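# Move red foam block or yellow sponge to desk

## Task

Check the counter behind the shelving for a red foam block. If one is there, place it on the desk. If none is there, take the yellow sponge from the coffee table and place it on the desk instead. Every other object must stay on its own shelf, table or counter. The coffee table must be standing upright at the end, otherwise the task fails. The robot must not fall over or finish leaning, otherwise the task fails. The moved object must rest on the desk by itself; if only the robot is holding it there, it does not count.

## Robot and tools

Robot: TidyBot++, a mobile base 0.54 m long, 0.50 m wide and 0.38 m tall on four powered casters. It carries one seven-joint arm with a two-finger gripper. The shoulder sits 0.12 m ahead of the base centre and 0.68 m above the floor. Cameras: base_camera and wrist_camera (the latter looks along the hand). The arm begins folded with the hand pointing down; folded, the hand reaches up to 0.08 m beyond the base front and the elbow up to 1.15 m high. Loose objects may occasionally get nudged by something.

Frames: base frame has its origin on the floor below the base centre, x forward, y left, z up. hand_pose is reported in this frame and marks the point between the finger pads; its z axis runs out along the fingers and the fingers close along its y axis. The odometry frame is the base frame as it was at the start. base_odometry counts wheel turns only, so slip looks like travel, and it can drift several centimetres and degrees over many moves. Heading is positive to the left, range -3.142 to 3.142. base_tilt (degrees) is positive when leaning forward or right; readings carry a fixed error of about 1 degree plus noise.

Tool execute_actions: argument "actions" is a list holding one action or nothing (empty list just reports state and images). Optional "cameras": list of "base_camera", "wrist_camera" or "all"; omitted or null gives all, [] gives none. An action may contain:
- "base": exactly one relative move, measured from where the base last reported itself. translate_m: straight offset in metres, forward positive, -2 to 2. strafe_m: sideways offset in metres, left positive, -2 to 2. rotate_rad: turn in place in radians, counter-clockwise from above positive, -6.3 to 6.3.
- "joints": absolute targets keyed by name, any subset: joint_1_rad (any angle; turns the whole arm about vertical, positive clockwise from above, i.e. opposite to rotate_rad), joint_2_rad shoulder -2.249 to 2.249, joint_3_rad any angle, joint_4_rad elbow -2.579 to 2.579, joint_5_rad any angle, joint_6_rad wrist -2.099 to 2.099, joint_7_rad any angle (hand pointing down: positive is counter-clockwise from above; at 1.57 the fingers open toward robot left/right), gripper_pos 0 (open) to 1 (closed). Radians throughout. Any-angle joints go the short way; for bigger turns send steps below half a turn. Done tolerances: ±0.039 for joints 1-4, ±0.056 for 5-7, ±0.03 gripper.
- "speeds": optional caps for that action only: translate_m and strafe_m 0.05-0.5 m/s, rotate_rad 0.1-1.57 rad/s (maxima are defaults). A base move needing over 8.667 s is refused; no action exceeds 15 s.
Unknown keys or out-of-range values cause refusal with no motion. Parts not named may keep pushing toward old targets.

Tool wait: "seconds" 0 to 10; commands nothing and returns state and images. Tool zoom_image: "camera" plus "region" [x0, y0, x1, y1] in pixels of that camera's latest full image, origin top-left, at most 504 x 504. Tool finished_scene: "scene" number (1 or 2); irreversible, reports success. Replying without a tool call ends everything.

Arm geometry: upper arm 0.42 m, forearm 0.31 m, hand 0.31 m to the hand point. With joint_1_rad 0, joint_3_rad 3.14, joint_5_rad 0 the arm lies in the base's x-z plane; segment angles from vertical (forward positive) are upper = j2, forearm = j2 - j4, hand = j2 - j4 - j6. Hand forward of shoulder = sum of length·sin(angle); height above shoulder = sum of length·cos(angle). A downward-pointing hand reaches at most about 0.94 m high, and only near the base. Gripper gap is roughly 85·(1 - gripper_pos) mm; closed fingertips reach about 20 mm past the hand point; at 1 the fingers squeeze around 96-120 N continuously.

Result lines: base_status and joint_status describe how each motion ended. "done" for the base means wheels turned the commanded amount, even if slipping or blocked short. "off_target": stopped away from target and may still push. "contact_stop"/"time_out": target dropped, holds in place. Gripper "done" at 1 means empty hand; "off_target" means an object stopped the fingers. "joint command not followed" with "cause:" means a self-collision check withheld all arm targets (gripper still acts); those targets may be retried later. on_its_own lists what moved uncommanded. motor_effort gives percentage of maximum, bracket = peak, with fixed bias and noise. "ARM HIT" means the arm struck the base or itself hard; nothing prevents arm-base contact. If a step reports a stop, later motion calls in the same reply are skipped.

Precision: friction leaves joints slightly off; correct by sending last command + (desired - measured) per joint. hand_pose may itself be 1-2 cm off; trust the images. Held loads make the arm sag; never command a held joint to its read angle.

Avoid: driving while the arm is snagged high (tipping risk), horizontal tugs on a raised hand, ramming the base into furniture, torque faults (joints 1-4 limit 104.5 N m, warning 56.7; joints 5-7 limit 51.3, warning 29.4), which freeze the arm 10 s. Holding loads heats motors: MOTOR HOT from 60 °C, OVER-TEMPERATURE FAULT at 75 °C makes the arm sag. Dropping, slamming or shoving objects, knocking the coffee table over, or leaving the robot tilted all hurt the result. Release the object so it sits on the desk unsupported before finishing.

Each tool is called after "Call:" as name([rows], argument=value, ...), one row to a line, values as JSON.

## Session

Call:
execute_actions(actions=[])

Scene clock: 0.00 s.
base_odometry: x=+0.000 y=+0.000 heading=+0.000 (m, m, rad; odometry frame)
base_tilt: forward=-0.4 right=+0.5 (deg)
base_status: not commanded
joint_positions: joint_1_rad=+0.016 joint_2_rad=-0.382 joint_3_rad=+3.124 joint_4_rad=-2.537 joint_5_rad=-0.024 joint_6_rad=-0.876 joint_7_rad=+1.624 gripper_pos=+0.000
joint_status: not commanded
motor_effort: joint_1_rad=+0 joint_2_rad=-1 joint_3_rad=+1 joint_4_rad=+15 joint_5_rad=-1 joint_6_rad=+2 joint_7_rad=+0 (%)
hand_pose: x=+0.2589 y=+0.0065 z=+0.5896 quat_wxyz=(-0.005, +0.998, +0.020, +0.056) (m; base frame)
pictures: base_camera, wrist_camera
Images, in order (width x height): base_camera 644x364, wrist_camera 644x476.

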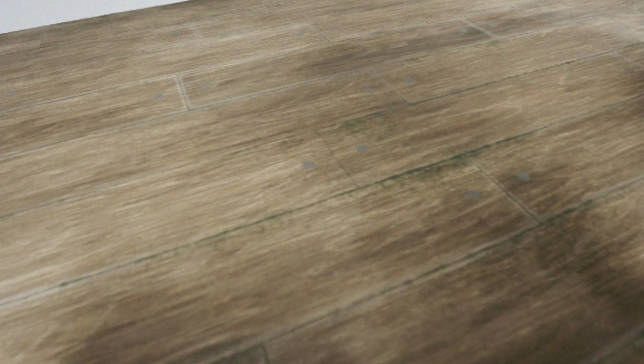

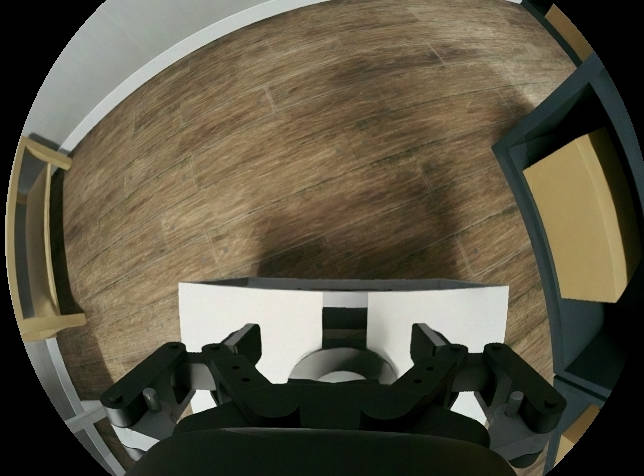

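Call:
execute_actions([
  {"joints":{"joint_2_rad":-0.6,"joint_4_rad":-1.0,"joint_6_rad":-1.5}},
], cameras=["wrist_camera"])

Call:
execute_actions([
  {"joints":{"joint_1_rad":-1.6}},
], cameras=["wrist_camera"])

Call:
execute_actions([
  {"joints":{"joint_1_rad":-3.14}},
], cameras=["wrist_camera"])

Scene clock: 5.33 s.
base_odometry: x=+0.000 y=+0.000 heading=+0.000 (m, m, rad; odometry frame)
base_tilt: forward=-0.4 right=+0.6 (deg)
base_status: not commanded
joint_positions: joint_1_rad=+0.016 joint_2_rad=-0.595 joint_3_rad=+3.124 joint_4_rad=-1.020 joint_5_rad=-0.024 joint_6_rad=-1.478 joint_7_rad=+1.624 gripper_pos=+0.000
joint_status: all done
motor_effort: joint_1_rad=-1(0) joint_2_rad=+10(11) joint_3_rad=+1(1) joint_4_rad=+13(21) joint_5_rad=-1(1) joint_6_rad=+10(10) joint_7_rad=+0(0) (%)
hand_pose: x=+0.3069 y=+0.0137 z=+1.2147 quat_wxyz=(+0.010, +0.814, +0.030, +0.580) (m; base frame)
pictures: wrist_camera
Images, in order (width x height): wrist_camera 644x476.

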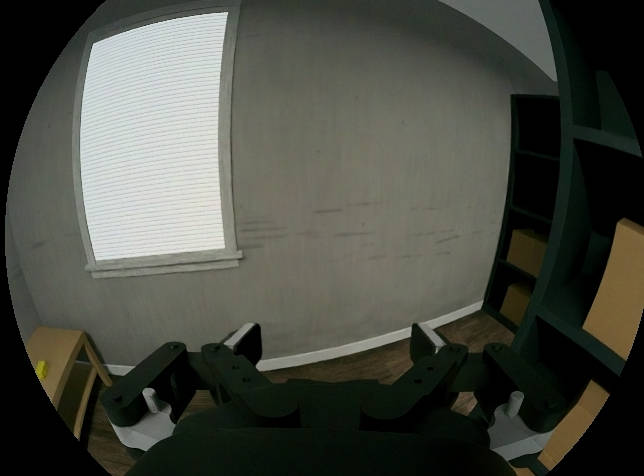

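Scene clock: 8.17 s.
base_odometry: x=+0.000 y=+0.000 heading=+0.000 (m, m, rad; odometry frame)
base_tilt: forward=-0.4 right=+0.6 (deg)
base_status: not commanded
joint_positions: joint_1_rad=-1.585 joint_2_rad=-0.595 joint_3_rad=+3.124 joint_4_rad=-1.020 joint_5_rad=-0.024 joint_6_rad=-1.478 joint_7_rad=+1.624 gripper_pos=+0.000
joint_status: all done
motor_effort: joint_1_rad=+0(0) joint_2_rad=+9(10) joint_3_rad=+1(1) joint_4_rad=+13(13) joint_5_rad=-1(1) joint_6_rad=+9(9) joint_7_rad=+0(1) (%)
hand_pose: x=+0.0997 y=+0.1874 z=+1.2147 quat_wxyz=(-0.410, +0.545, +0.605, +0.411) (m; base frame)
pictures: wrist_camera
Images, in order (width x height): wrist_camera 644x476.

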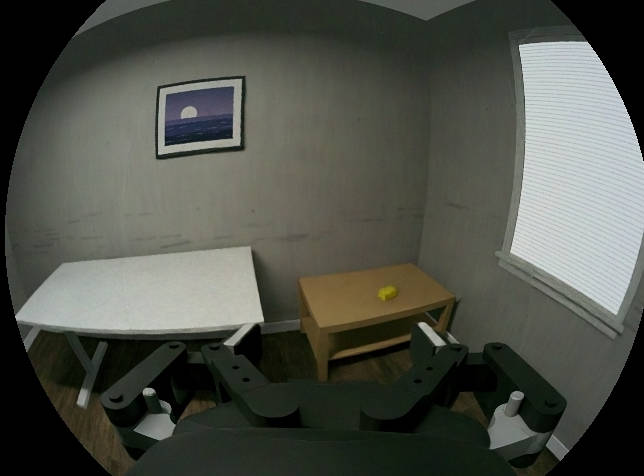

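Scene clock: 10.93 s.
base_odometry: x=+0.000 y=+0.000 heading=+0.000 (m, m, rad; odometry frame)
base_tilt: forward=-0.4 right=+0.5 (deg)
base_status: not commanded
joint_positions: joint_1_rad=-3.125 joint_2_rad=-0.595 joint_3_rad=+3.124 joint_4_rad=-1.020 joint_5_rad=-0.024 joint_6_rad=-1.478 joint_7_rad=+1.624 gripper_pos=+0.000
joint_status: all done
motor_effort: joint_1_rad=+0(0) joint_2_rad=+10(10) joint_3_rad=+1(2) joint_4_rad=+13(12) joint_5_rad=+0(1) joint_6_rad=+9(10) joint_7_rad=+0(0) (%)
hand_pose: x=-0.0689 y=-0.0135 z=+1.2147 quat_wxyz=(-0.580, -0.030, +0.814, +0.010) (m; base frame)
pictures: wrist_camera
Images, in order (width x height): wrist_camera 644x476.

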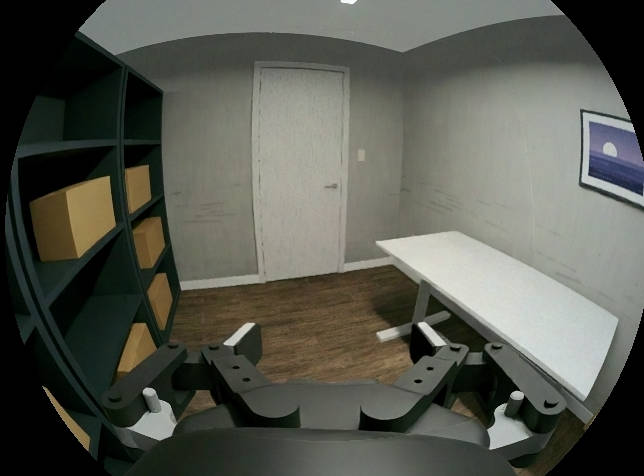

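Call:
execute_actions([
  {"base":{"rotate_rad":0.42},"joints":{"joint_1_rad":1.2,"joint_6_rad":-1.9}},
])

Scene clock: 16.47 s.
base_odometry: x=+0.000 y=+0.000 heading=+0.419 (m, m, rad; odometry frame)
base_tilt: forward=-0.4 right=+0.5 (deg)
base_status: done
joint_positions: joint_1_rad=-5.068 joint_2_rad=-0.595 joint_3_rad=+3.124 joint_4_rad=-1.020 joint_5_rad=-0.024 joint_6_rad=-1.879 joint_7_rad=+1.624 gripper_pos=+0.000
joint_status: all done
motor_effort: joint_1_rad=+0(2) joint_2_rad=+10(12) joint_3_rad=+2(2) joint_4_rad=+11(13) joint_5_rad=+0(1) joint_6_rad=+8(10) joint_7_rad=+0(0) (%)
hand_pose: x=+0.1759 y=-0.1118 z=+1.1081 quat_wxyz=(-0.235, -0.773, +0.488, -0.332) (m; base frame)
pictures: base_camera, wrist_camera
Images, in order (width x height): base_camera 644x364, wrist_camera 644x476.

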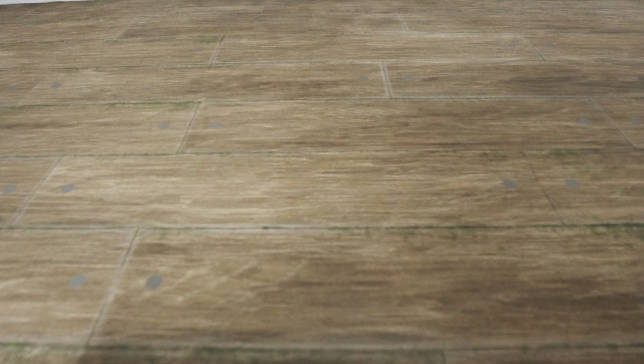

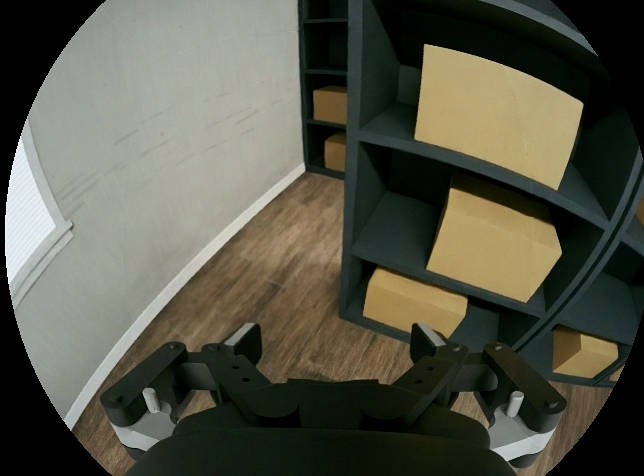

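Call:
execute_actions([
  {"base":{"translate_m":0.7},"joints":{"joint_1_rad":1.57}},
])

Scene clock: 21.23 s.
base_odometry: x=+0.639 y=+0.286 heading=+0.420 (m, m, rad; odometry frame)
base_tilt: forward=-0.4 right=+0.6 (deg)
base_status: done
joint_positions: joint_1_rad=-4.725 joint_2_rad=-0.596 joint_3_rad=+3.124 joint_4_rad=-1.020 joint_5_rad=-0.024 joint_6_rad=-1.879 joint_7_rad=+1.624 gripper_pos=+0.000
joint_status: all done
motor_effort: joint_1_rad=-1(1) joint_2_rad=+10(13) joint_3_rad=+1(3) joint_4_rad=+11(12) joint_5_rad=-1(2) joint_6_rad=+8(8) joint_7_rad=+0(0) (%)
hand_pose: x=+0.1350 y=-0.1240 z=+1.1081 quat_wxyz=(-0.288, -0.678, +0.612, -0.287) (m; base frame)
pictures: base_camera, wrist_camera
Images, in order (width x height): base_camera 644x364, wrist_camera 644x476.

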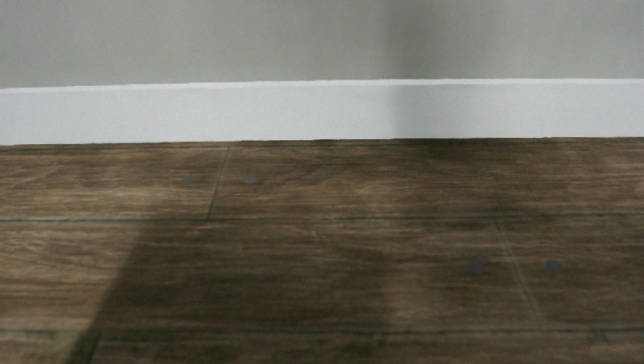

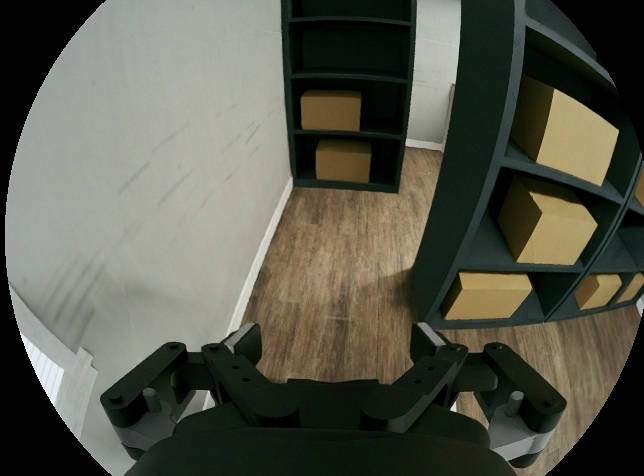

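Call:
execute_actions([
  {"base":{"translate_m":0.17}},
], cameras=[])

Call:
execute_actions([
  {"base":{"rotate_rad":-1.57},"joints":{"joint_1_rad":0.05}},
])

Scene clock: 25.23 s.
base_odometry: x=+0.794 y=+0.356 heading=+0.421 (m, m, rad; odometry frame)
base_tilt: forward=-0.4 right=+0.6 (deg)
base_status: done
joint_positions: joint_1_rad=-4.723 joint_2_rad=-0.596 joint_3_rad=+3.123 joint_4_rad=-1.020 joint_5_rad=-0.024 joint_6_rad=-1.879 joint_7_rad=+1.624 gripper_pos=+0.000
joint_status: not commanded
motor_effort: joint_1_rad=+0(1) joint_2_rad=+11(13) joint_3_rad=+1(4) joint_4_rad=+11(12) joint_5_rad=-1(0) joint_6_rad=+7(8) joint_7_rad=+1(0) (%)
hand_pose: x=+0.1350 y=-0.1240 z=+1.1081 quat_wxyz=(-0.289, -0.678, +0.612, -0.287) (m; base frame)
pictures: none
No camera images: the call's "cameras" was empty. Leave "cameras" out to get every camera's image.

Scene clock: 27.97 s.
base_odometry: x=+0.795 y=+0.356 heading=-1.149 (m, m, rad; odometry frame)
base_tilt: forward=-0.4 right=+0.6 (deg)
base_status: done
joint_positions: joint_1_rad=-6.218 joint_2_rad=-0.596 joint_3_rad=+3.123 joint_4_rad=-1.020 joint_5_rad=-0.024 joint_6_rad=-1.879 joint_7_rad=+1.624 gripper_pos=+0.000
joint_status: all done
motor_effort: joint_1_rad=-1(1) joint_2_rad=+11(13) joint_3_rad=+2(1) joint_4_rad=+11(12) joint_5_rad=-1(0) joint_6_rad=+8(8) joint_7_rad=+0(0) (%)
hand_pose: x=+0.2438 y=+0.0066 z=+1.1080 quat_wxyz=(-0.017, -0.913, -0.011, -0.406) (m; base frame)
pictures: base_camera, wrist_camera
Images, in order (width x height): base_camera 644x364, wrist_camera 644x476.

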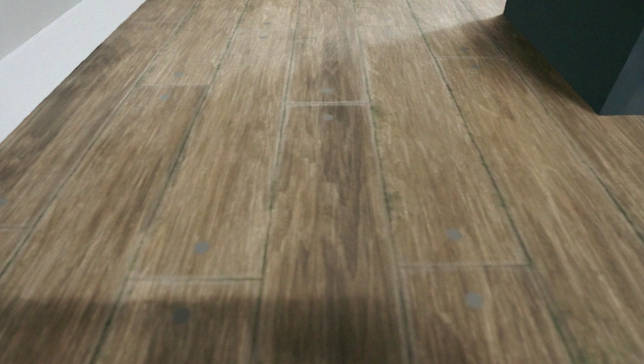

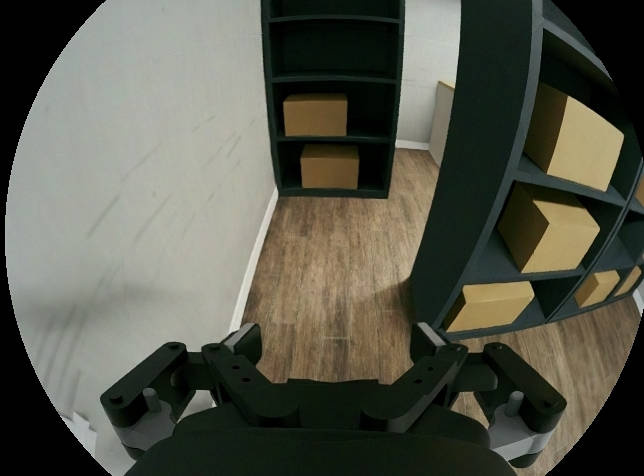

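Call:
execute_actions([
  {"base":{"translate_m":1.35},"joints":{"joint_1_rad":0.9}},
])

Scene clock: 33.77 s.
base_odometry: x=+1.347 y=-0.876 heading=-1.149 (m, m, rad; odometry frame)
base_tilt: forward=-0.4 right=+0.5 (deg)
base_status: done
joint_positions: joint_1_rad=-5.397 joint_2_rad=-0.600 joint_3_rad=+3.123 joint_4_rad=-1.020 joint_5_rad=-0.024 joint_6_rad=-1.881 joint_7_rad=+1.624 gripper_pos=+0.000
joint_status: all done
motor_effort: joint_1_rad=+0(1) joint_2_rad=+12(15) joint_3_rad=+2(2) joint_4_rad=+12(12) joint_5_rad=-1(0) joint_6_rad=+8(8) joint_7_rad=+0(1) (%)
hand_pose: x=+0.2076 y=-0.0852 z=+1.1084 quat_wxyz=(-0.178, -0.842, +0.354, -0.367) (m; base frame)
pictures: base_camera, wrist_camera
Images, in order (width x height): base_camera 644x364, wrist_camera 644x476.

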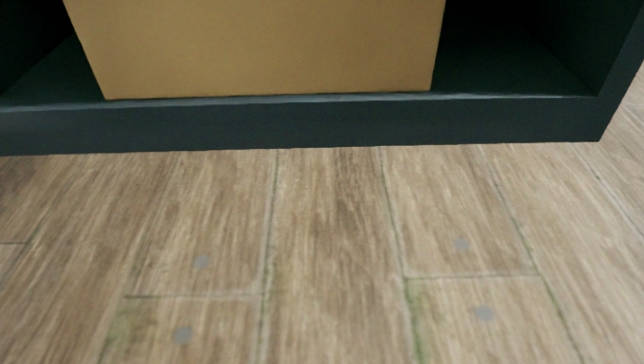

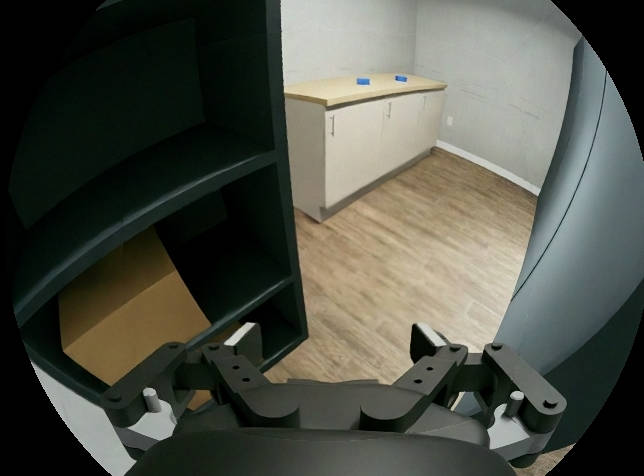

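Call:
zoom_image(camera="wrist_camera", region=[270, 50, 460, 130])

Region (270, 50, 460, 130) of wrist_camera's 644x476 image, scaled by 2.653; it fills the top 212 rows of this view, and the rest is white.

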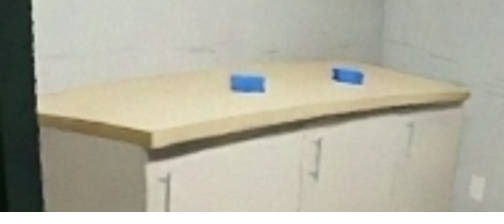

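Call:
execute_actions([
  {"joints":{"joint_1_rad":1.15,"joint_2_rad":0.15,"joint_4_rad":-0.3,"joint_6_rad":-1.5}},
], cameras=["wrist_camera"])

Call:
zoom_image(camera="wrist_camera", region=[130, 130, 400, 260])

Scene clock: 39.20 s.
base_odometry: x=+1.347 y=-0.876 heading=-1.149 (m, m, rad; odometry frame)
base_tilt: forward=-0.4 right=+0.6 (deg)
base_status: not commanded
joint_positions: joint_1_rad=-5.149 joint_2_rad=+0.154 joint_3_rad=+3.123 joint_4_rad=-0.326 joint_5_rad=-0.024 joint_6_rad=-1.520 joint_7_rad=+1.624 gripper_pos=+0.000
joint_status: all done
motor_effort: joint_1_rad=-1(0) joint_2_rad=-22(25) joint_3_rad=+0(1) joint_4_rad=+13(14) joint_5_rad=-1(1) joint_6_rad=+9(8) joint_7_rad=+0(0) (%)
hand_pose: x=+0.3418 y=-0.4391 z=+1.2473 quat_wxyz=(-0.289, -0.728, +0.422, -0.457) (m; base frame)
pictures: wrist_camera
Images, in order (width x height): wrist_camera 644x476.

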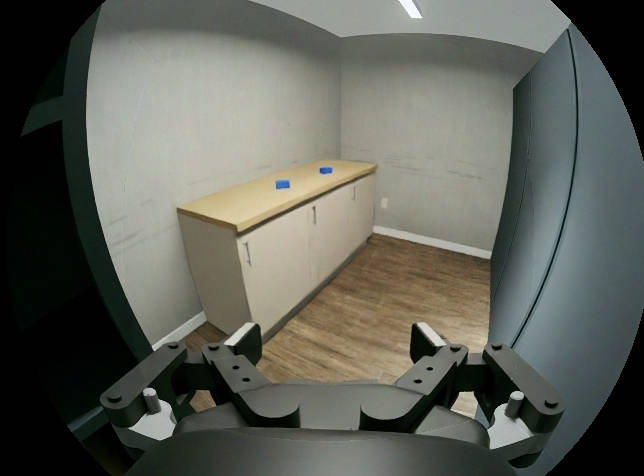

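Region (130, 130, 400, 260) of wrist_camera's 644x476 image, scaled by 1.867; it fills the top 243 rows of this view, and the rest is white.

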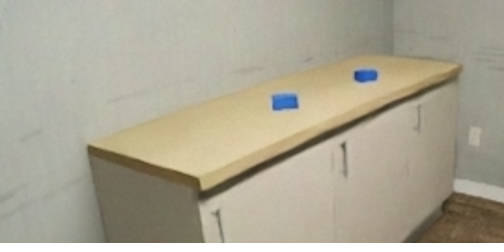

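No red block on the counter, so I'm going for the sponge.

Call:
execute_actions([
  {"joints":{"joint_1_rad":0.05,"joint_2_rad":-0.6,"joint_4_rad":-1.0,"joint_6_rad":-1.9}},
], cameras=[])

Call:
execute_actions([
  {"base":{"translate_m":-1.6}},
], cameras=["base_camera"])

Call:
execute_actions([
  {"base":{"rotate_rad":3.14},"joints":{"joint_1_rad":0.0,"joint_3_rad":3.16,"joint_5_rad":0.02,"joint_7_rad":1.55}},
])

Scene clock: 44.23 s.
base_odometry: x=+1.347 y=-0.876 heading=-1.149 (m, m, rad; odometry frame)
base_tilt: forward=-0.4 right=+0.6 (deg)
base_status: not commanded
joint_positions: joint_1_rad=-6.218 joint_2_rad=-0.595 joint_3_rad=+3.123 joint_4_rad=-0.974 joint_5_rad=-0.024 joint_6_rad=-1.881 joint_7_rad=+1.624 gripper_pos=+0.000
joint_status: all done
motor_effort: joint_1_rad=+0(2) joint_2_rad=+11(22) joint_3_rad=+1(2) joint_4_rad=+11(14) joint_5_rad=-1(0) joint_6_rad=+8(9) joint_7_rad=+0(0) (%)
hand_pose: x=+0.2402 y=+0.0069 z=+1.1242 quat_wxyz=(-0.018, -0.904, -0.012, -0.426) (m; base frame)
pictures: none
No camera images: the call's "cameras" was empty. Leave "cameras" out to get every camera's image.

Scene clock: 48.93 s.
base_odometry: x=+0.693 y=+0.584 heading=-1.150 (m, m, rad; odometry frame)
base_tilt: forward=-0.4 right=+0.5 (deg)
base_status: done
joint_positions: joint_1_rad=-6.218 joint_2_rad=-0.604 joint_3_rad=+3.123 joint_4_rad=-0.979 joint_5_rad=-0.024 joint_6_rad=-1.881 joint_7_rad=+1.624 gripper_pos=+0.000
joint_status: not commanded
motor_effort: joint_1_rad=+0(2) joint_2_rad=+11(16) joint_3_rad=+1(3) joint_4_rad=+11(12) joint_5_rad=+0(1) joint_6_rad=+8(8) joint_7_rad=+0(1) (%)
hand_pose: x=+0.2366 y=+0.0072 z=+1.1235 quat_wxyz=(-0.018, -0.903, -0.012, -0.428) (m; base frame)
pictures: base_camera
Images, in order (width x height): base_camera 644x364.

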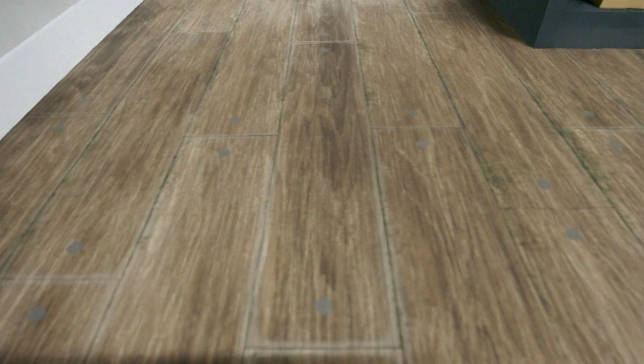

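Scene clock: 52.23 s.
base_odometry: x=+0.693 y=+0.584 heading=+1.990 (m, m, rad; odometry frame)
base_tilt: forward=-0.4 right=+0.6 (deg)
base_status: done
joint_positions: joint_1_rad=-6.270 joint_2_rad=-0.604 joint_3_rad=+3.151 joint_4_rad=-0.979 joint_5_rad=-0.016 joint_6_rad=-1.881 joint_7_rad=+1.574 gripper_pos=+0.000
joint_status: all done
motor_effort: joint_1_rad=-1(1) joint_2_rad=+11(12) joint_3_rad=+1(1) joint_4_rad=+11(11) joint_5_rad=-1(2) joint_6_rad=+8(8) joint_7_rad=+0(1) (%)
hand_pose: x=+0.2364 y=+0.0013 z=+1.1238 quat_wxyz=(+0.003, -0.903, +0.003, -0.429) (m; base frame)
pictures: base_camera, wrist_camera
Images, in order (width x height): base_camera 644x364, wrist_camera 644x476.

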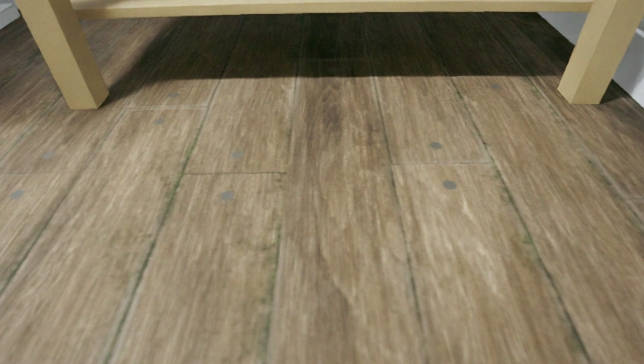

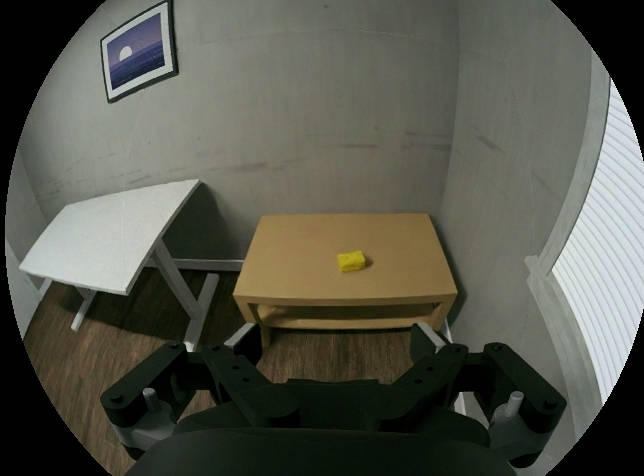

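Call:
execute_actions([
  {"base":{"translate_m":0.35},"joints":{"joint_2_rad":0.458,"joint_4_rad":-1.431,"joint_6_rad":-1.25}},
])

Scene clock: 56.17 s.
base_odometry: x=+0.550 y=+0.904 heading=+1.990 (m, m, rad; odometry frame)
base_tilt: forward=-0.4 right=+0.6 (deg)
base_status: done
joint_positions: joint_1_rad=-6.270 joint_2_rad=+0.455 joint_3_rad=+3.151 joint_4_rad=-1.407 joint_5_rad=-0.016 joint_6_rad=-1.270 joint_7_rad=+1.574 gripper_pos=+0.000
joint_status: all done
motor_effort: joint_1_rad=+0(0) joint_2_rad=-37(39) joint_3_rad=+0(1) joint_4_rad=+17(19) joint_5_rad=-1(1) joint_6_rad=+1(8) joint_7_rad=+0(0) (%)
hand_pose: x=+0.6079 y=-0.0045 z=+0.6581 quat_wxyz=(+0.005, -1.000, +0.011, -0.005) (m; base frame)
pictures: base_camera, wrist_camera
Images, in order (width x height): base_camera 644x364, wrist_camera 644x476.

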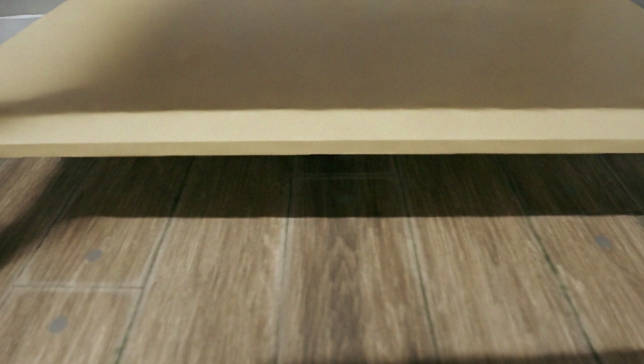

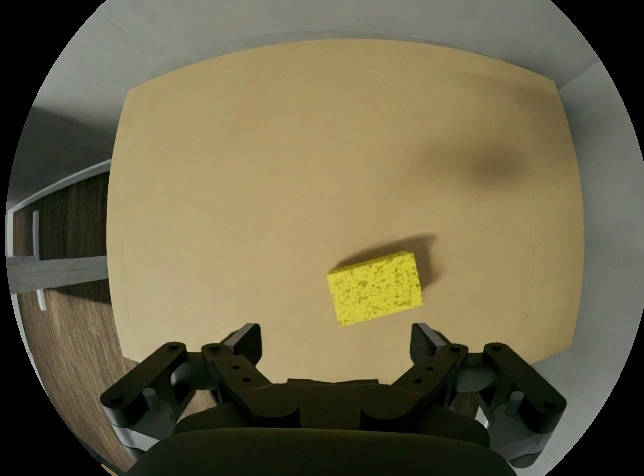

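Call:
execute_actions([
  {"joints":{"joint_1_rad":0.125,"joint_2_rad":0.54,"joint_4_rad":-1.635,"joint_6_rad":-0.97,"joint_7_rad":0.34}},
], cameras=["wrist_camera"])

Scene clock: 60.17 s.
base_odometry: x=+0.550 y=+0.904 heading=+1.990 (m, m, rad; odometry frame)
base_tilt: forward=-0.3 right=+0.5 (deg)
base_status: not commanded
joint_positions: joint_1_rad=-6.170 joint_2_rad=+0.534 joint_3_rad=+3.151 joint_4_rad=-1.614 joint_5_rad=-0.016 joint_6_rad=-0.989 joint_7_rad=+0.348 gripper_pos=+0.000
joint_status: all done
motor_effort: joint_1_rad=+0(2) joint_2_rad=-37(39) joint_3_rad=+0(1) joint_4_rad=+14(17) joint_5_rad=+0(1) joint_6_rad=+1(1) joint_7_rad=+0(1) (%)
hand_pose: x=+0.5952 y=-0.0531 z=+0.5613 quat_wxyz=(+0.005, -0.780, +0.626, +0.000) (m; base frame)
pictures: wrist_camera
Images, in order (width x height): wrist_camera 644x476.

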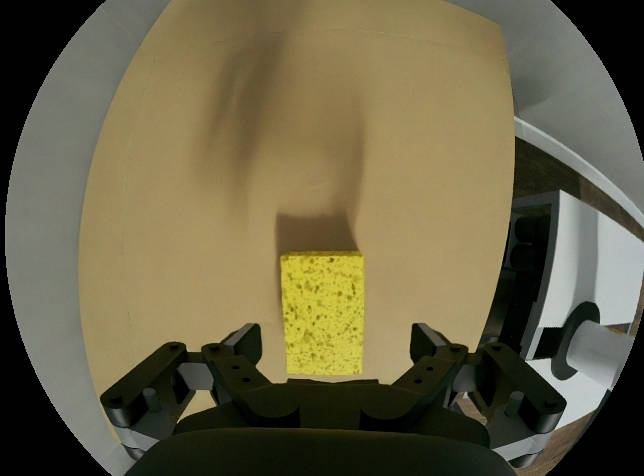

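Call:
execute_actions([
  {"joints":{"joint_2_rad":0.65,"joint_4_rad":-1.665,"joint_6_rad":-0.83}},
], cameras=["wrist_camera"])

Scene clock: 64.07 s.
base_odometry: x=+0.550 y=+0.904 heading=+1.990 (m, m, rad; odometry frame)
base_tilt: forward=-0.4 right=+0.5 (deg)
base_status: not commanded
joint_positions: joint_1_rad=-6.170 joint_2_rad=+0.654 joint_3_rad=+3.151 joint_4_rad=-1.644 joint_5_rad=-0.016 joint_6_rad=-0.848 joint_7_rad=+0.348 gripper_pos=+0.000
joint_status: all done
motor_effort: joint_1_rad=-1(1) joint_2_rad=-39(42) joint_3_rad=-1(0) joint_4_rad=+13(15) joint_5_rad=-1(0) joint_6_rad=+1(2) joint_7_rad=+0(0) (%)
hand_pose: x=+0.6059 y=-0.0550 z=+0.4957 quat_wxyz=(+0.002, -0.779, +0.627, +0.003) (m; base frame)
pictures: wrist_camera
Images, in order (width x height): wrist_camera 644x476.

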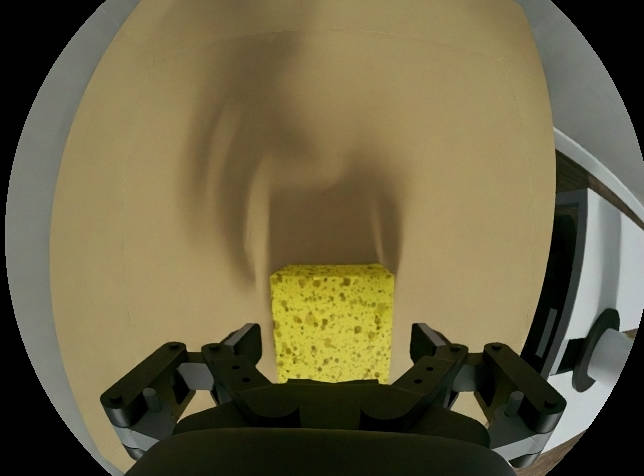

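Call:
execute_actions([
  {"joints":{"joint_2_rad":0.688,"joint_4_rad":-1.68,"joint_6_rad":-0.785}},
], cameras=["wrist_camera"])

Call:
execute_actions([
  {"joints":{"gripper_pos":1}},
], cameras=["wrist_camera"])

Scene clock: 67.40 s.
base_odometry: x=+0.550 y=+0.904 heading=+1.990 (m, m, rad; odometry frame)
base_tilt: forward=-0.3 right=+0.5 (deg)
base_status: not commanded
joint_positions: joint_1_rad=-6.170 joint_2_rad=+0.683 joint_3_rad=+3.151 joint_4_rad=-1.655 joint_5_rad=-0.016 joint_6_rad=-0.804 joint_7_rad=+0.348 gripper_pos=+0.000
joint_status: all done
motor_effort: joint_1_rad=-1(1) joint_2_rad=-40(42) joint_3_rad=+0(0) joint_4_rad=+12(13) joint_5_rad=+0(1) joint_6_rad=+1(2) joint_7_rad=+0(0) (%)
hand_pose: x=+0.6076 y=-0.0554 z=+0.4783 quat_wxyz=(+0.002, -0.779, +0.627, +0.002) (m; base frame)
pictures: wrist_camera
Images, in order (width x height): wrist_camera 644x476.

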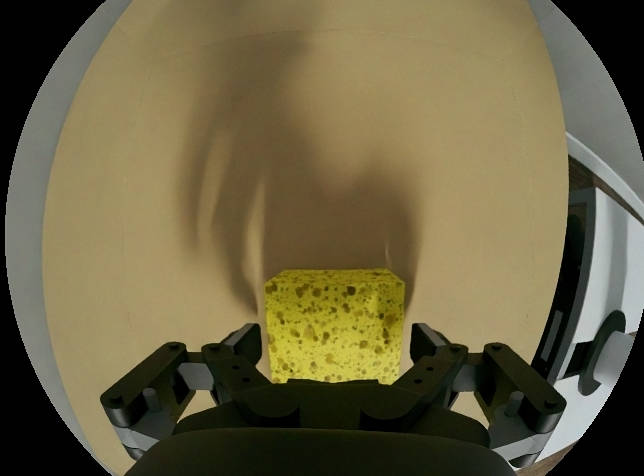

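Scene clock: 68.50 s.
base_odometry: x=+0.550 y=+0.904 heading=+1.990 (m, m, rad; odometry frame)
base_tilt: forward=-0.4 right=+0.6 (deg)
base_status: not commanded
joint_positions: joint_1_rad=-6.170 joint_2_rad=+0.680 joint_3_rad=+3.151 joint_4_rad=-1.656 joint_5_rad=-0.016 joint_6_rad=-0.803 joint_7_rad=+0.348 gripper_pos=+0.384
joint_status: gripper_pos off_target (ended at +0.384, target +1.000)
motor_effort: joint_1_rad=+0(1) joint_2_rad=-39(40) joint_3_rad=+0(0) joint_4_rad=+12(13) joint_5_rad=+0(1) joint_6_rad=+0(5) joint_7_rad=+0(0) (%)
hand_pose: x=+0.6081 y=-0.0555 z=+0.4798 quat_wxyz=(+0.003, -0.779, +0.627, +0.000) (m; base frame)
pictures: wrist_camera
Images, in order (width x height): wrist_camera 644x476.

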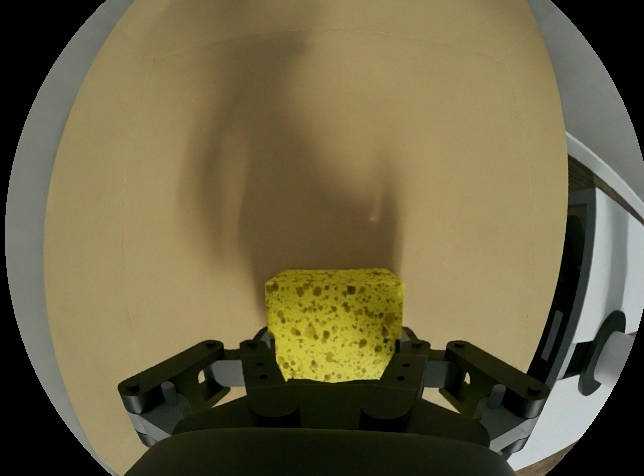

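Call:
execute_actions([
  {"joints":{"joint_1_rad":0,"joint_2_rad":0.38,"joint_4_rad":-0.79,"joint_6_rad":-1.96,"joint_7_rad":1.57}},
], cameras=[])

Call:
execute_actions([
  {"base":{"translate_m":-0.25}},
])

Scene clock: 73.23 s.
base_odometry: x=+0.550 y=+0.904 heading=+1.990 (m, m, rad; odometry frame)
base_tilt: forward=-0.4 right=+0.5 (deg)
base_status: not commanded
joint_positions: joint_1_rad=-6.266 joint_2_rad=+0.383 joint_3_rad=+3.151 joint_4_rad=-0.812 joint_5_rad=-0.016 joint_6_rad=-1.943 joint_7_rad=+1.545 gripper_pos=+0.384
joint_status: all done
motor_effort: joint_1_rad=+0(1) joint_2_rad=-34(44) joint_3_rad=+0(0) joint_4_rad=+16(16) joint_5_rad=+0(1) joint_6_rad=+1(0) joint_7_rad=+0(1) (%)
hand_pose: x=+0.5700 y=-0.0050 z=+0.8761 quat_wxyz=(+0.006, -1.000, +0.023, -0.002) (m; base frame)
pictures: none
No camera images: the call's "cameras" was empty. Leave "cameras" out to get every camera's image.

Scene clock: 75.07 s.
base_odometry: x=+0.652 y=+0.675 heading=+1.990 (m, m, rad; odometry frame)
base_tilt: forward=-0.4 right=+0.5 (deg)
base_status: done
joint_positions: joint_1_rad=-6.272 joint_2_rad=+0.377 joint_3_rad=+3.152 joint_4_rad=-0.812 joint_5_rad=-0.012 joint_6_rad=-1.943 joint_7_rad=+1.545 gripper_pos=+0.384
joint_status: not commanded
motor_effort: joint_1_rad=+0(5) joint_2_rad=-34(37) joint_3_rad=+0(2) joint_4_rad=+16(17) joint_5_rad=-1(2) joint_6_rad=+1(2) joint_7_rad=+0(0) (%)
hand_pose: x=+0.5686 y=-0.0038 z=+0.8790 quat_wxyz=(+0.004, -1.000, +0.021, -0.005) (m; base frame)
pictures: base_camera, wrist_camera
Images, in order (width x height): base_camera 644x364, wrist_camera 644x476.

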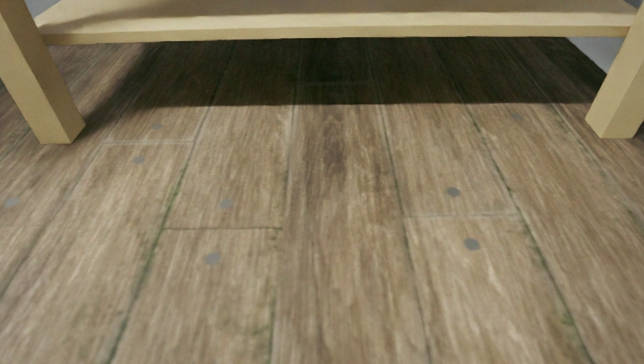

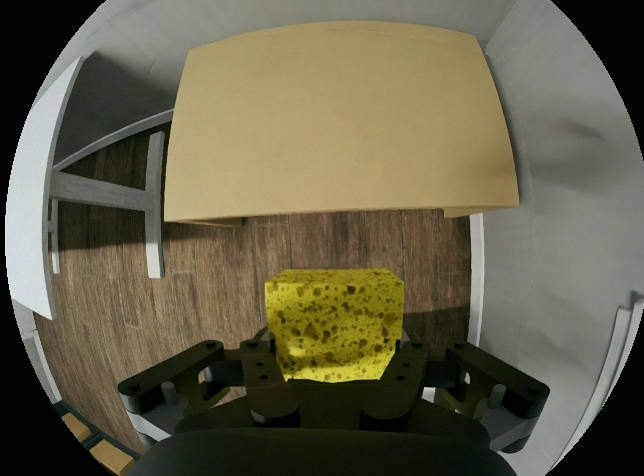

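Call:
execute_actions([
  {"base":{"strafe_m":0.9}},
])

Scene clock: 79.30 s.
base_odometry: x=-0.170 y=+0.308 heading=+1.991 (m, m, rad; odometry frame)
base_tilt: forward=-0.4 right=+0.5 (deg)
base_status: done
joint_positions: joint_1_rad=-6.279 joint_2_rad=+0.377 joint_3_rad=+3.153 joint_4_rad=-0.812 joint_5_rad=-0.012 joint_6_rad=-1.943 joint_7_rad=+1.545 gripper_pos=+0.384
joint_status: not commanded
motor_effort: joint_1_rad=+0(5) joint_2_rad=-33(35) joint_3_rad=+0(2) joint_4_rad=+16(17) joint_5_rad=-1(2) joint_6_rad=+1(1) joint_7_rad=+0(0) (%)
hand_pose: x=+0.5687 y=-0.0010 z=+0.8789 quat_wxyz=(+0.003, -1.000, +0.018, -0.005) (m; base frame)
pictures: base_camera, wrist_camera
Images, in order (width x height): base_camera 644x364, wrist_camera 644x476.

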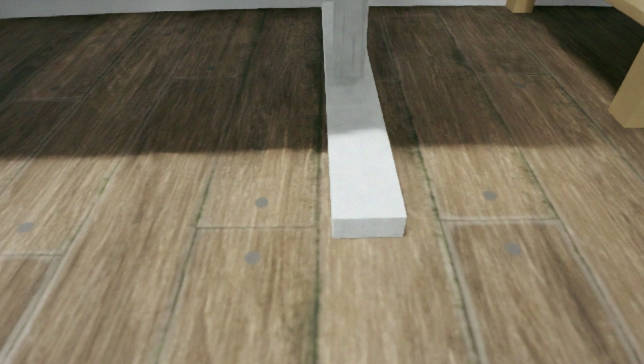

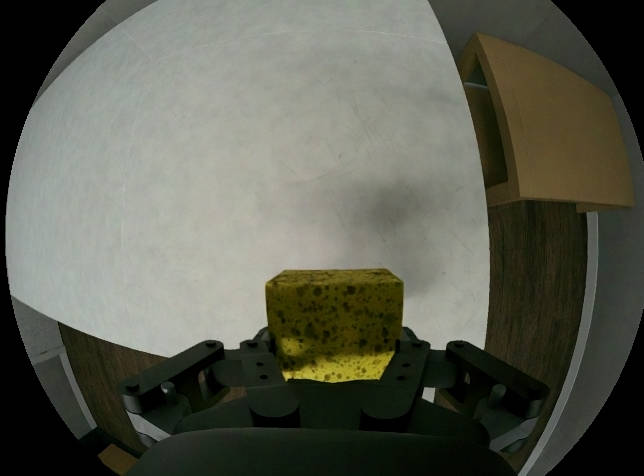

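Call:
execute_actions([
  {"base":{"strafe_m":0.1},"joints":{"joint_2_rad":0.54,"joint_4_rad":-0.86,"joint_6_rad":-1.745}},
], cameras=["wrist_camera"])

Call:
execute_actions([
  {"joints":{"joint_2_rad":0.555,"joint_4_rad":-0.92,"joint_6_rad":-1.67}},
], cameras=["wrist_camera"])

Scene clock: 83.37 s.
base_odometry: x=-0.261 y=+0.267 heading=+1.991 (m, m, rad; odometry frame)
base_tilt: forward=-0.4 right=+0.6 (deg)
base_status: done
joint_positions: joint_1_rad=-6.287 joint_2_rad=+0.545 joint_3_rad=+3.154 joint_4_rad=-0.845 joint_5_rad=-0.012 joint_6_rad=-1.760 joint_7_rad=+1.545 gripper_pos=+0.384
joint_status: all done
motor_effort: joint_1_rad=+0(3) joint_2_rad=-40(45) joint_3_rad=+0(1) joint_4_rad=+17(18) joint_5_rad=-1(2) joint_6_rad=+1(1) joint_7_rad=+0(0) (%)
hand_pose: x=+0.6442 y=+0.0023 z=+0.7867 quat_wxyz=(+0.003, -1.000, +0.015, +0.004) (m; base frame)
pictures: wrist_camera
Images, in order (width x height): wrist_camera 644x476.

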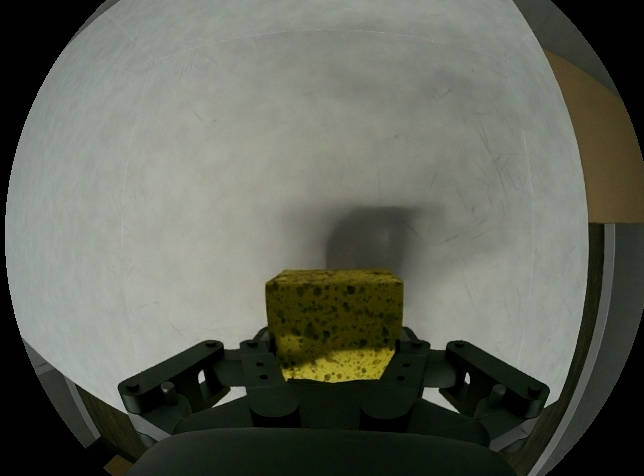

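Scene clock: 84.20 s.
base_odometry: x=-0.261 y=+0.267 heading=+1.991 (m, m, rad; odometry frame)
base_tilt: forward=-0.4 right=+0.5 (deg)
base_status: not commanded
joint_positions: joint_1_rad=-6.287 joint_2_rad=+0.554 joint_3_rad=+3.154 joint_4_rad=-0.899 joint_5_rad=-0.012 joint_6_rad=-1.688 joint_7_rad=+1.545 gripper_pos=+0.384
joint_status: all done
motor_effort: joint_1_rad=-1(1) joint_2_rad=-41(42) joint_3_rad=+0(0) joint_4_rad=+17(18) joint_5_rad=-1(1) joint_6_rad=+1(1) joint_7_rad=+0(0) (%)
hand_pose: x=+0.6527 y=+0.0022 z=+0.7653 quat_wxyz=(+0.003, -1.000, +0.015, +0.000) (m; base frame)
pictures: wrist_camera
Images, in order (width x height): wrist_camera 644x476.

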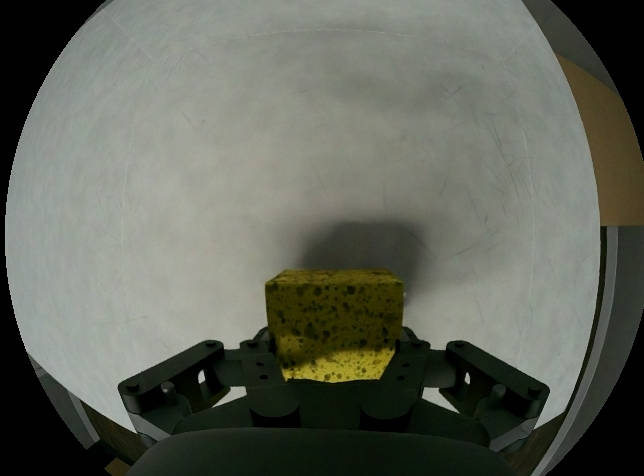

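Call:
execute_actions([
  {"joints":{"joint_4_rad":-0.97,"joint_6_rad":-1.62}},
], cameras=["wrist_camera"])

Scene clock: 87.43 s.
base_odometry: x=-0.261 y=+0.267 heading=+1.991 (m, m, rad; odometry frame)
base_tilt: forward=-0.3 right=+0.5 (deg)
base_status: not commanded
joint_positions: joint_1_rad=-6.287 joint_2_rad=+0.553 joint_3_rad=+3.154 joint_4_rad=-0.950 joint_5_rad=-0.012 joint_6_rad=-1.640 joint_7_rad=+1.545 gripper_pos=+0.384
joint_status: all done
motor_effort: joint_1_rad=+0(1) joint_2_rad=-42(42) joint_3_rad=+0(0) joint_4_rad=+17(18) joint_5_rad=-1(1) joint_6_rad=+1(2) joint_7_rad=+0(0) (%)
hand_pose: x=+0.6534 y=+0.0021 z=+0.7502 quat_wxyz=(+0.003, -1.000, +0.016, +0.000) (m; base frame)
pictures: wrist_camera
Images, in order (width x height): wrist_camera 644x476.

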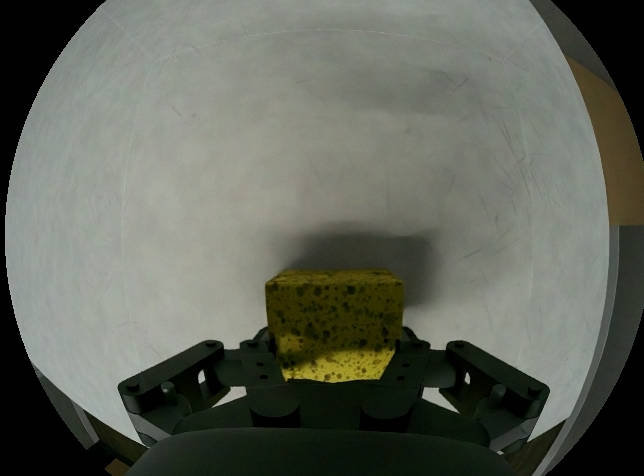

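Call:
execute_actions([
  {"joints":{"joint_4_rad":-1.03,"joint_6_rad":-1.56}},
], cameras=["wrist_camera"])

Scene clock: 89.63 s.
base_odometry: x=-0.261 y=+0.267 heading=+1.991 (m, m, rad; odometry frame)
base_tilt: forward=-0.4 right=+0.5 (deg)
base_status: not commanded
joint_positions: joint_1_rad=-6.287 joint_2_rad=+0.528 joint_3_rad=+3.154 joint_4_rad=-0.992 joint_5_rad=-0.012 joint_6_rad=-1.595 joint_7_rad=+1.545 gripper_pos=+0.384
joint_status: all done
motor_effort: joint_1_rad=+0(0) joint_2_rad=-34(40) joint_3_rad=+0(0) joint_4_rad=+15(17) joint_5_rad=-1(1) joint_6_rad=+4(3) joint_7_rad=+1(0) (%)
hand_pose: x=+0.6534 y=+0.0020 z=+0.7500 quat_wxyz=(+0.003, -1.000, +0.016, -0.013) (m; base frame)
pictures: wrist_camera
Images, in order (width x height): wrist_camera 644x476.

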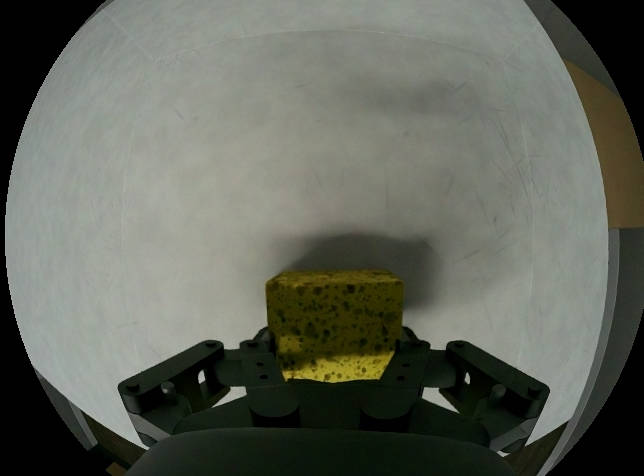

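The sponge is touching the desk, so I'll release it.

Call:
execute_actions([
  {"joints":{"gripper_pos":0,"joint_2_rad":0.53}},
], cameras=[])

Call:
execute_actions([
  {"joints":{"joint_2_rad":0.3}},
], cameras=["wrist_camera"])

Scene clock: 92.27 s.
base_odometry: x=-0.261 y=+0.267 heading=+1.991 (m, m, rad; odometry frame)
base_tilt: forward=-0.4 right=+0.5 (deg)
base_status: not commanded
joint_positions: joint_1_rad=-6.287 joint_2_rad=+0.527 joint_3_rad=+3.154 joint_4_rad=-1.005 joint_5_rad=-0.012 joint_6_rad=-1.581 joint_7_rad=+1.545 gripper_pos=+0.000
joint_status: all done
motor_effort: joint_1_rad=+0(0) joint_2_rad=-39(41) joint_3_rad=+0(0) joint_4_rad=+17(18) joint_5_rad=-1(1) joint_6_rad=+1(4) joint_7_rad=+1(0) (%)
hand_pose: x=+0.6535 y=+0.0020 z=+0.7462 quat_wxyz=(+0.003, -1.000, +0.016, -0.014) (m; base frame)
pictures: none
No camera images: the call's "cameras" was empty. Leave "cameras" out to get every camera's image.

Scene clock: 93.83 s.
base_odometry: x=-0.261 y=+0.267 heading=+1.991 (m, m, rad; odometry frame)
base_tilt: forward=-0.4 right=+0.5 (deg)
base_status: not commanded
joint_positions: joint_1_rad=-6.287 joint_2_rad=+0.295 joint_3_rad=+3.154 joint_4_rad=-1.009 joint_5_rad=-0.012 joint_6_rad=-1.580 joint_7_rad=+1.545 gripper_pos=+0.000
joint_status: all done
motor_effort: joint_1_rad=+0(0) joint_2_rad=-32(43) joint_3_rad=+1(0) joint_4_rad=+18(19) joint_5_rad=-1(1) joint_6_rad=+3(3) joint_7_rad=+1(0) (%)
hand_pose: x=+0.6240 y=+0.0019 z=+0.8660 quat_wxyz=(+0.005, -0.992, +0.016, -0.128) (m; base frame)
pictures: wrist_camera
Images, in order (width x height): wrist_camera 644x476.

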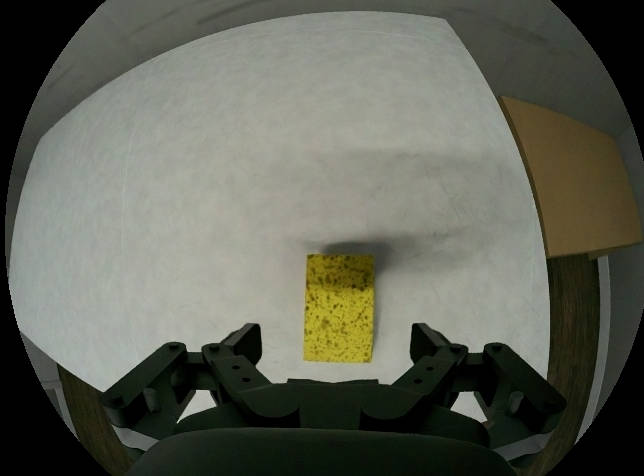

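Call:
finished_scene(scene=1)

The scene is finished: the task was done.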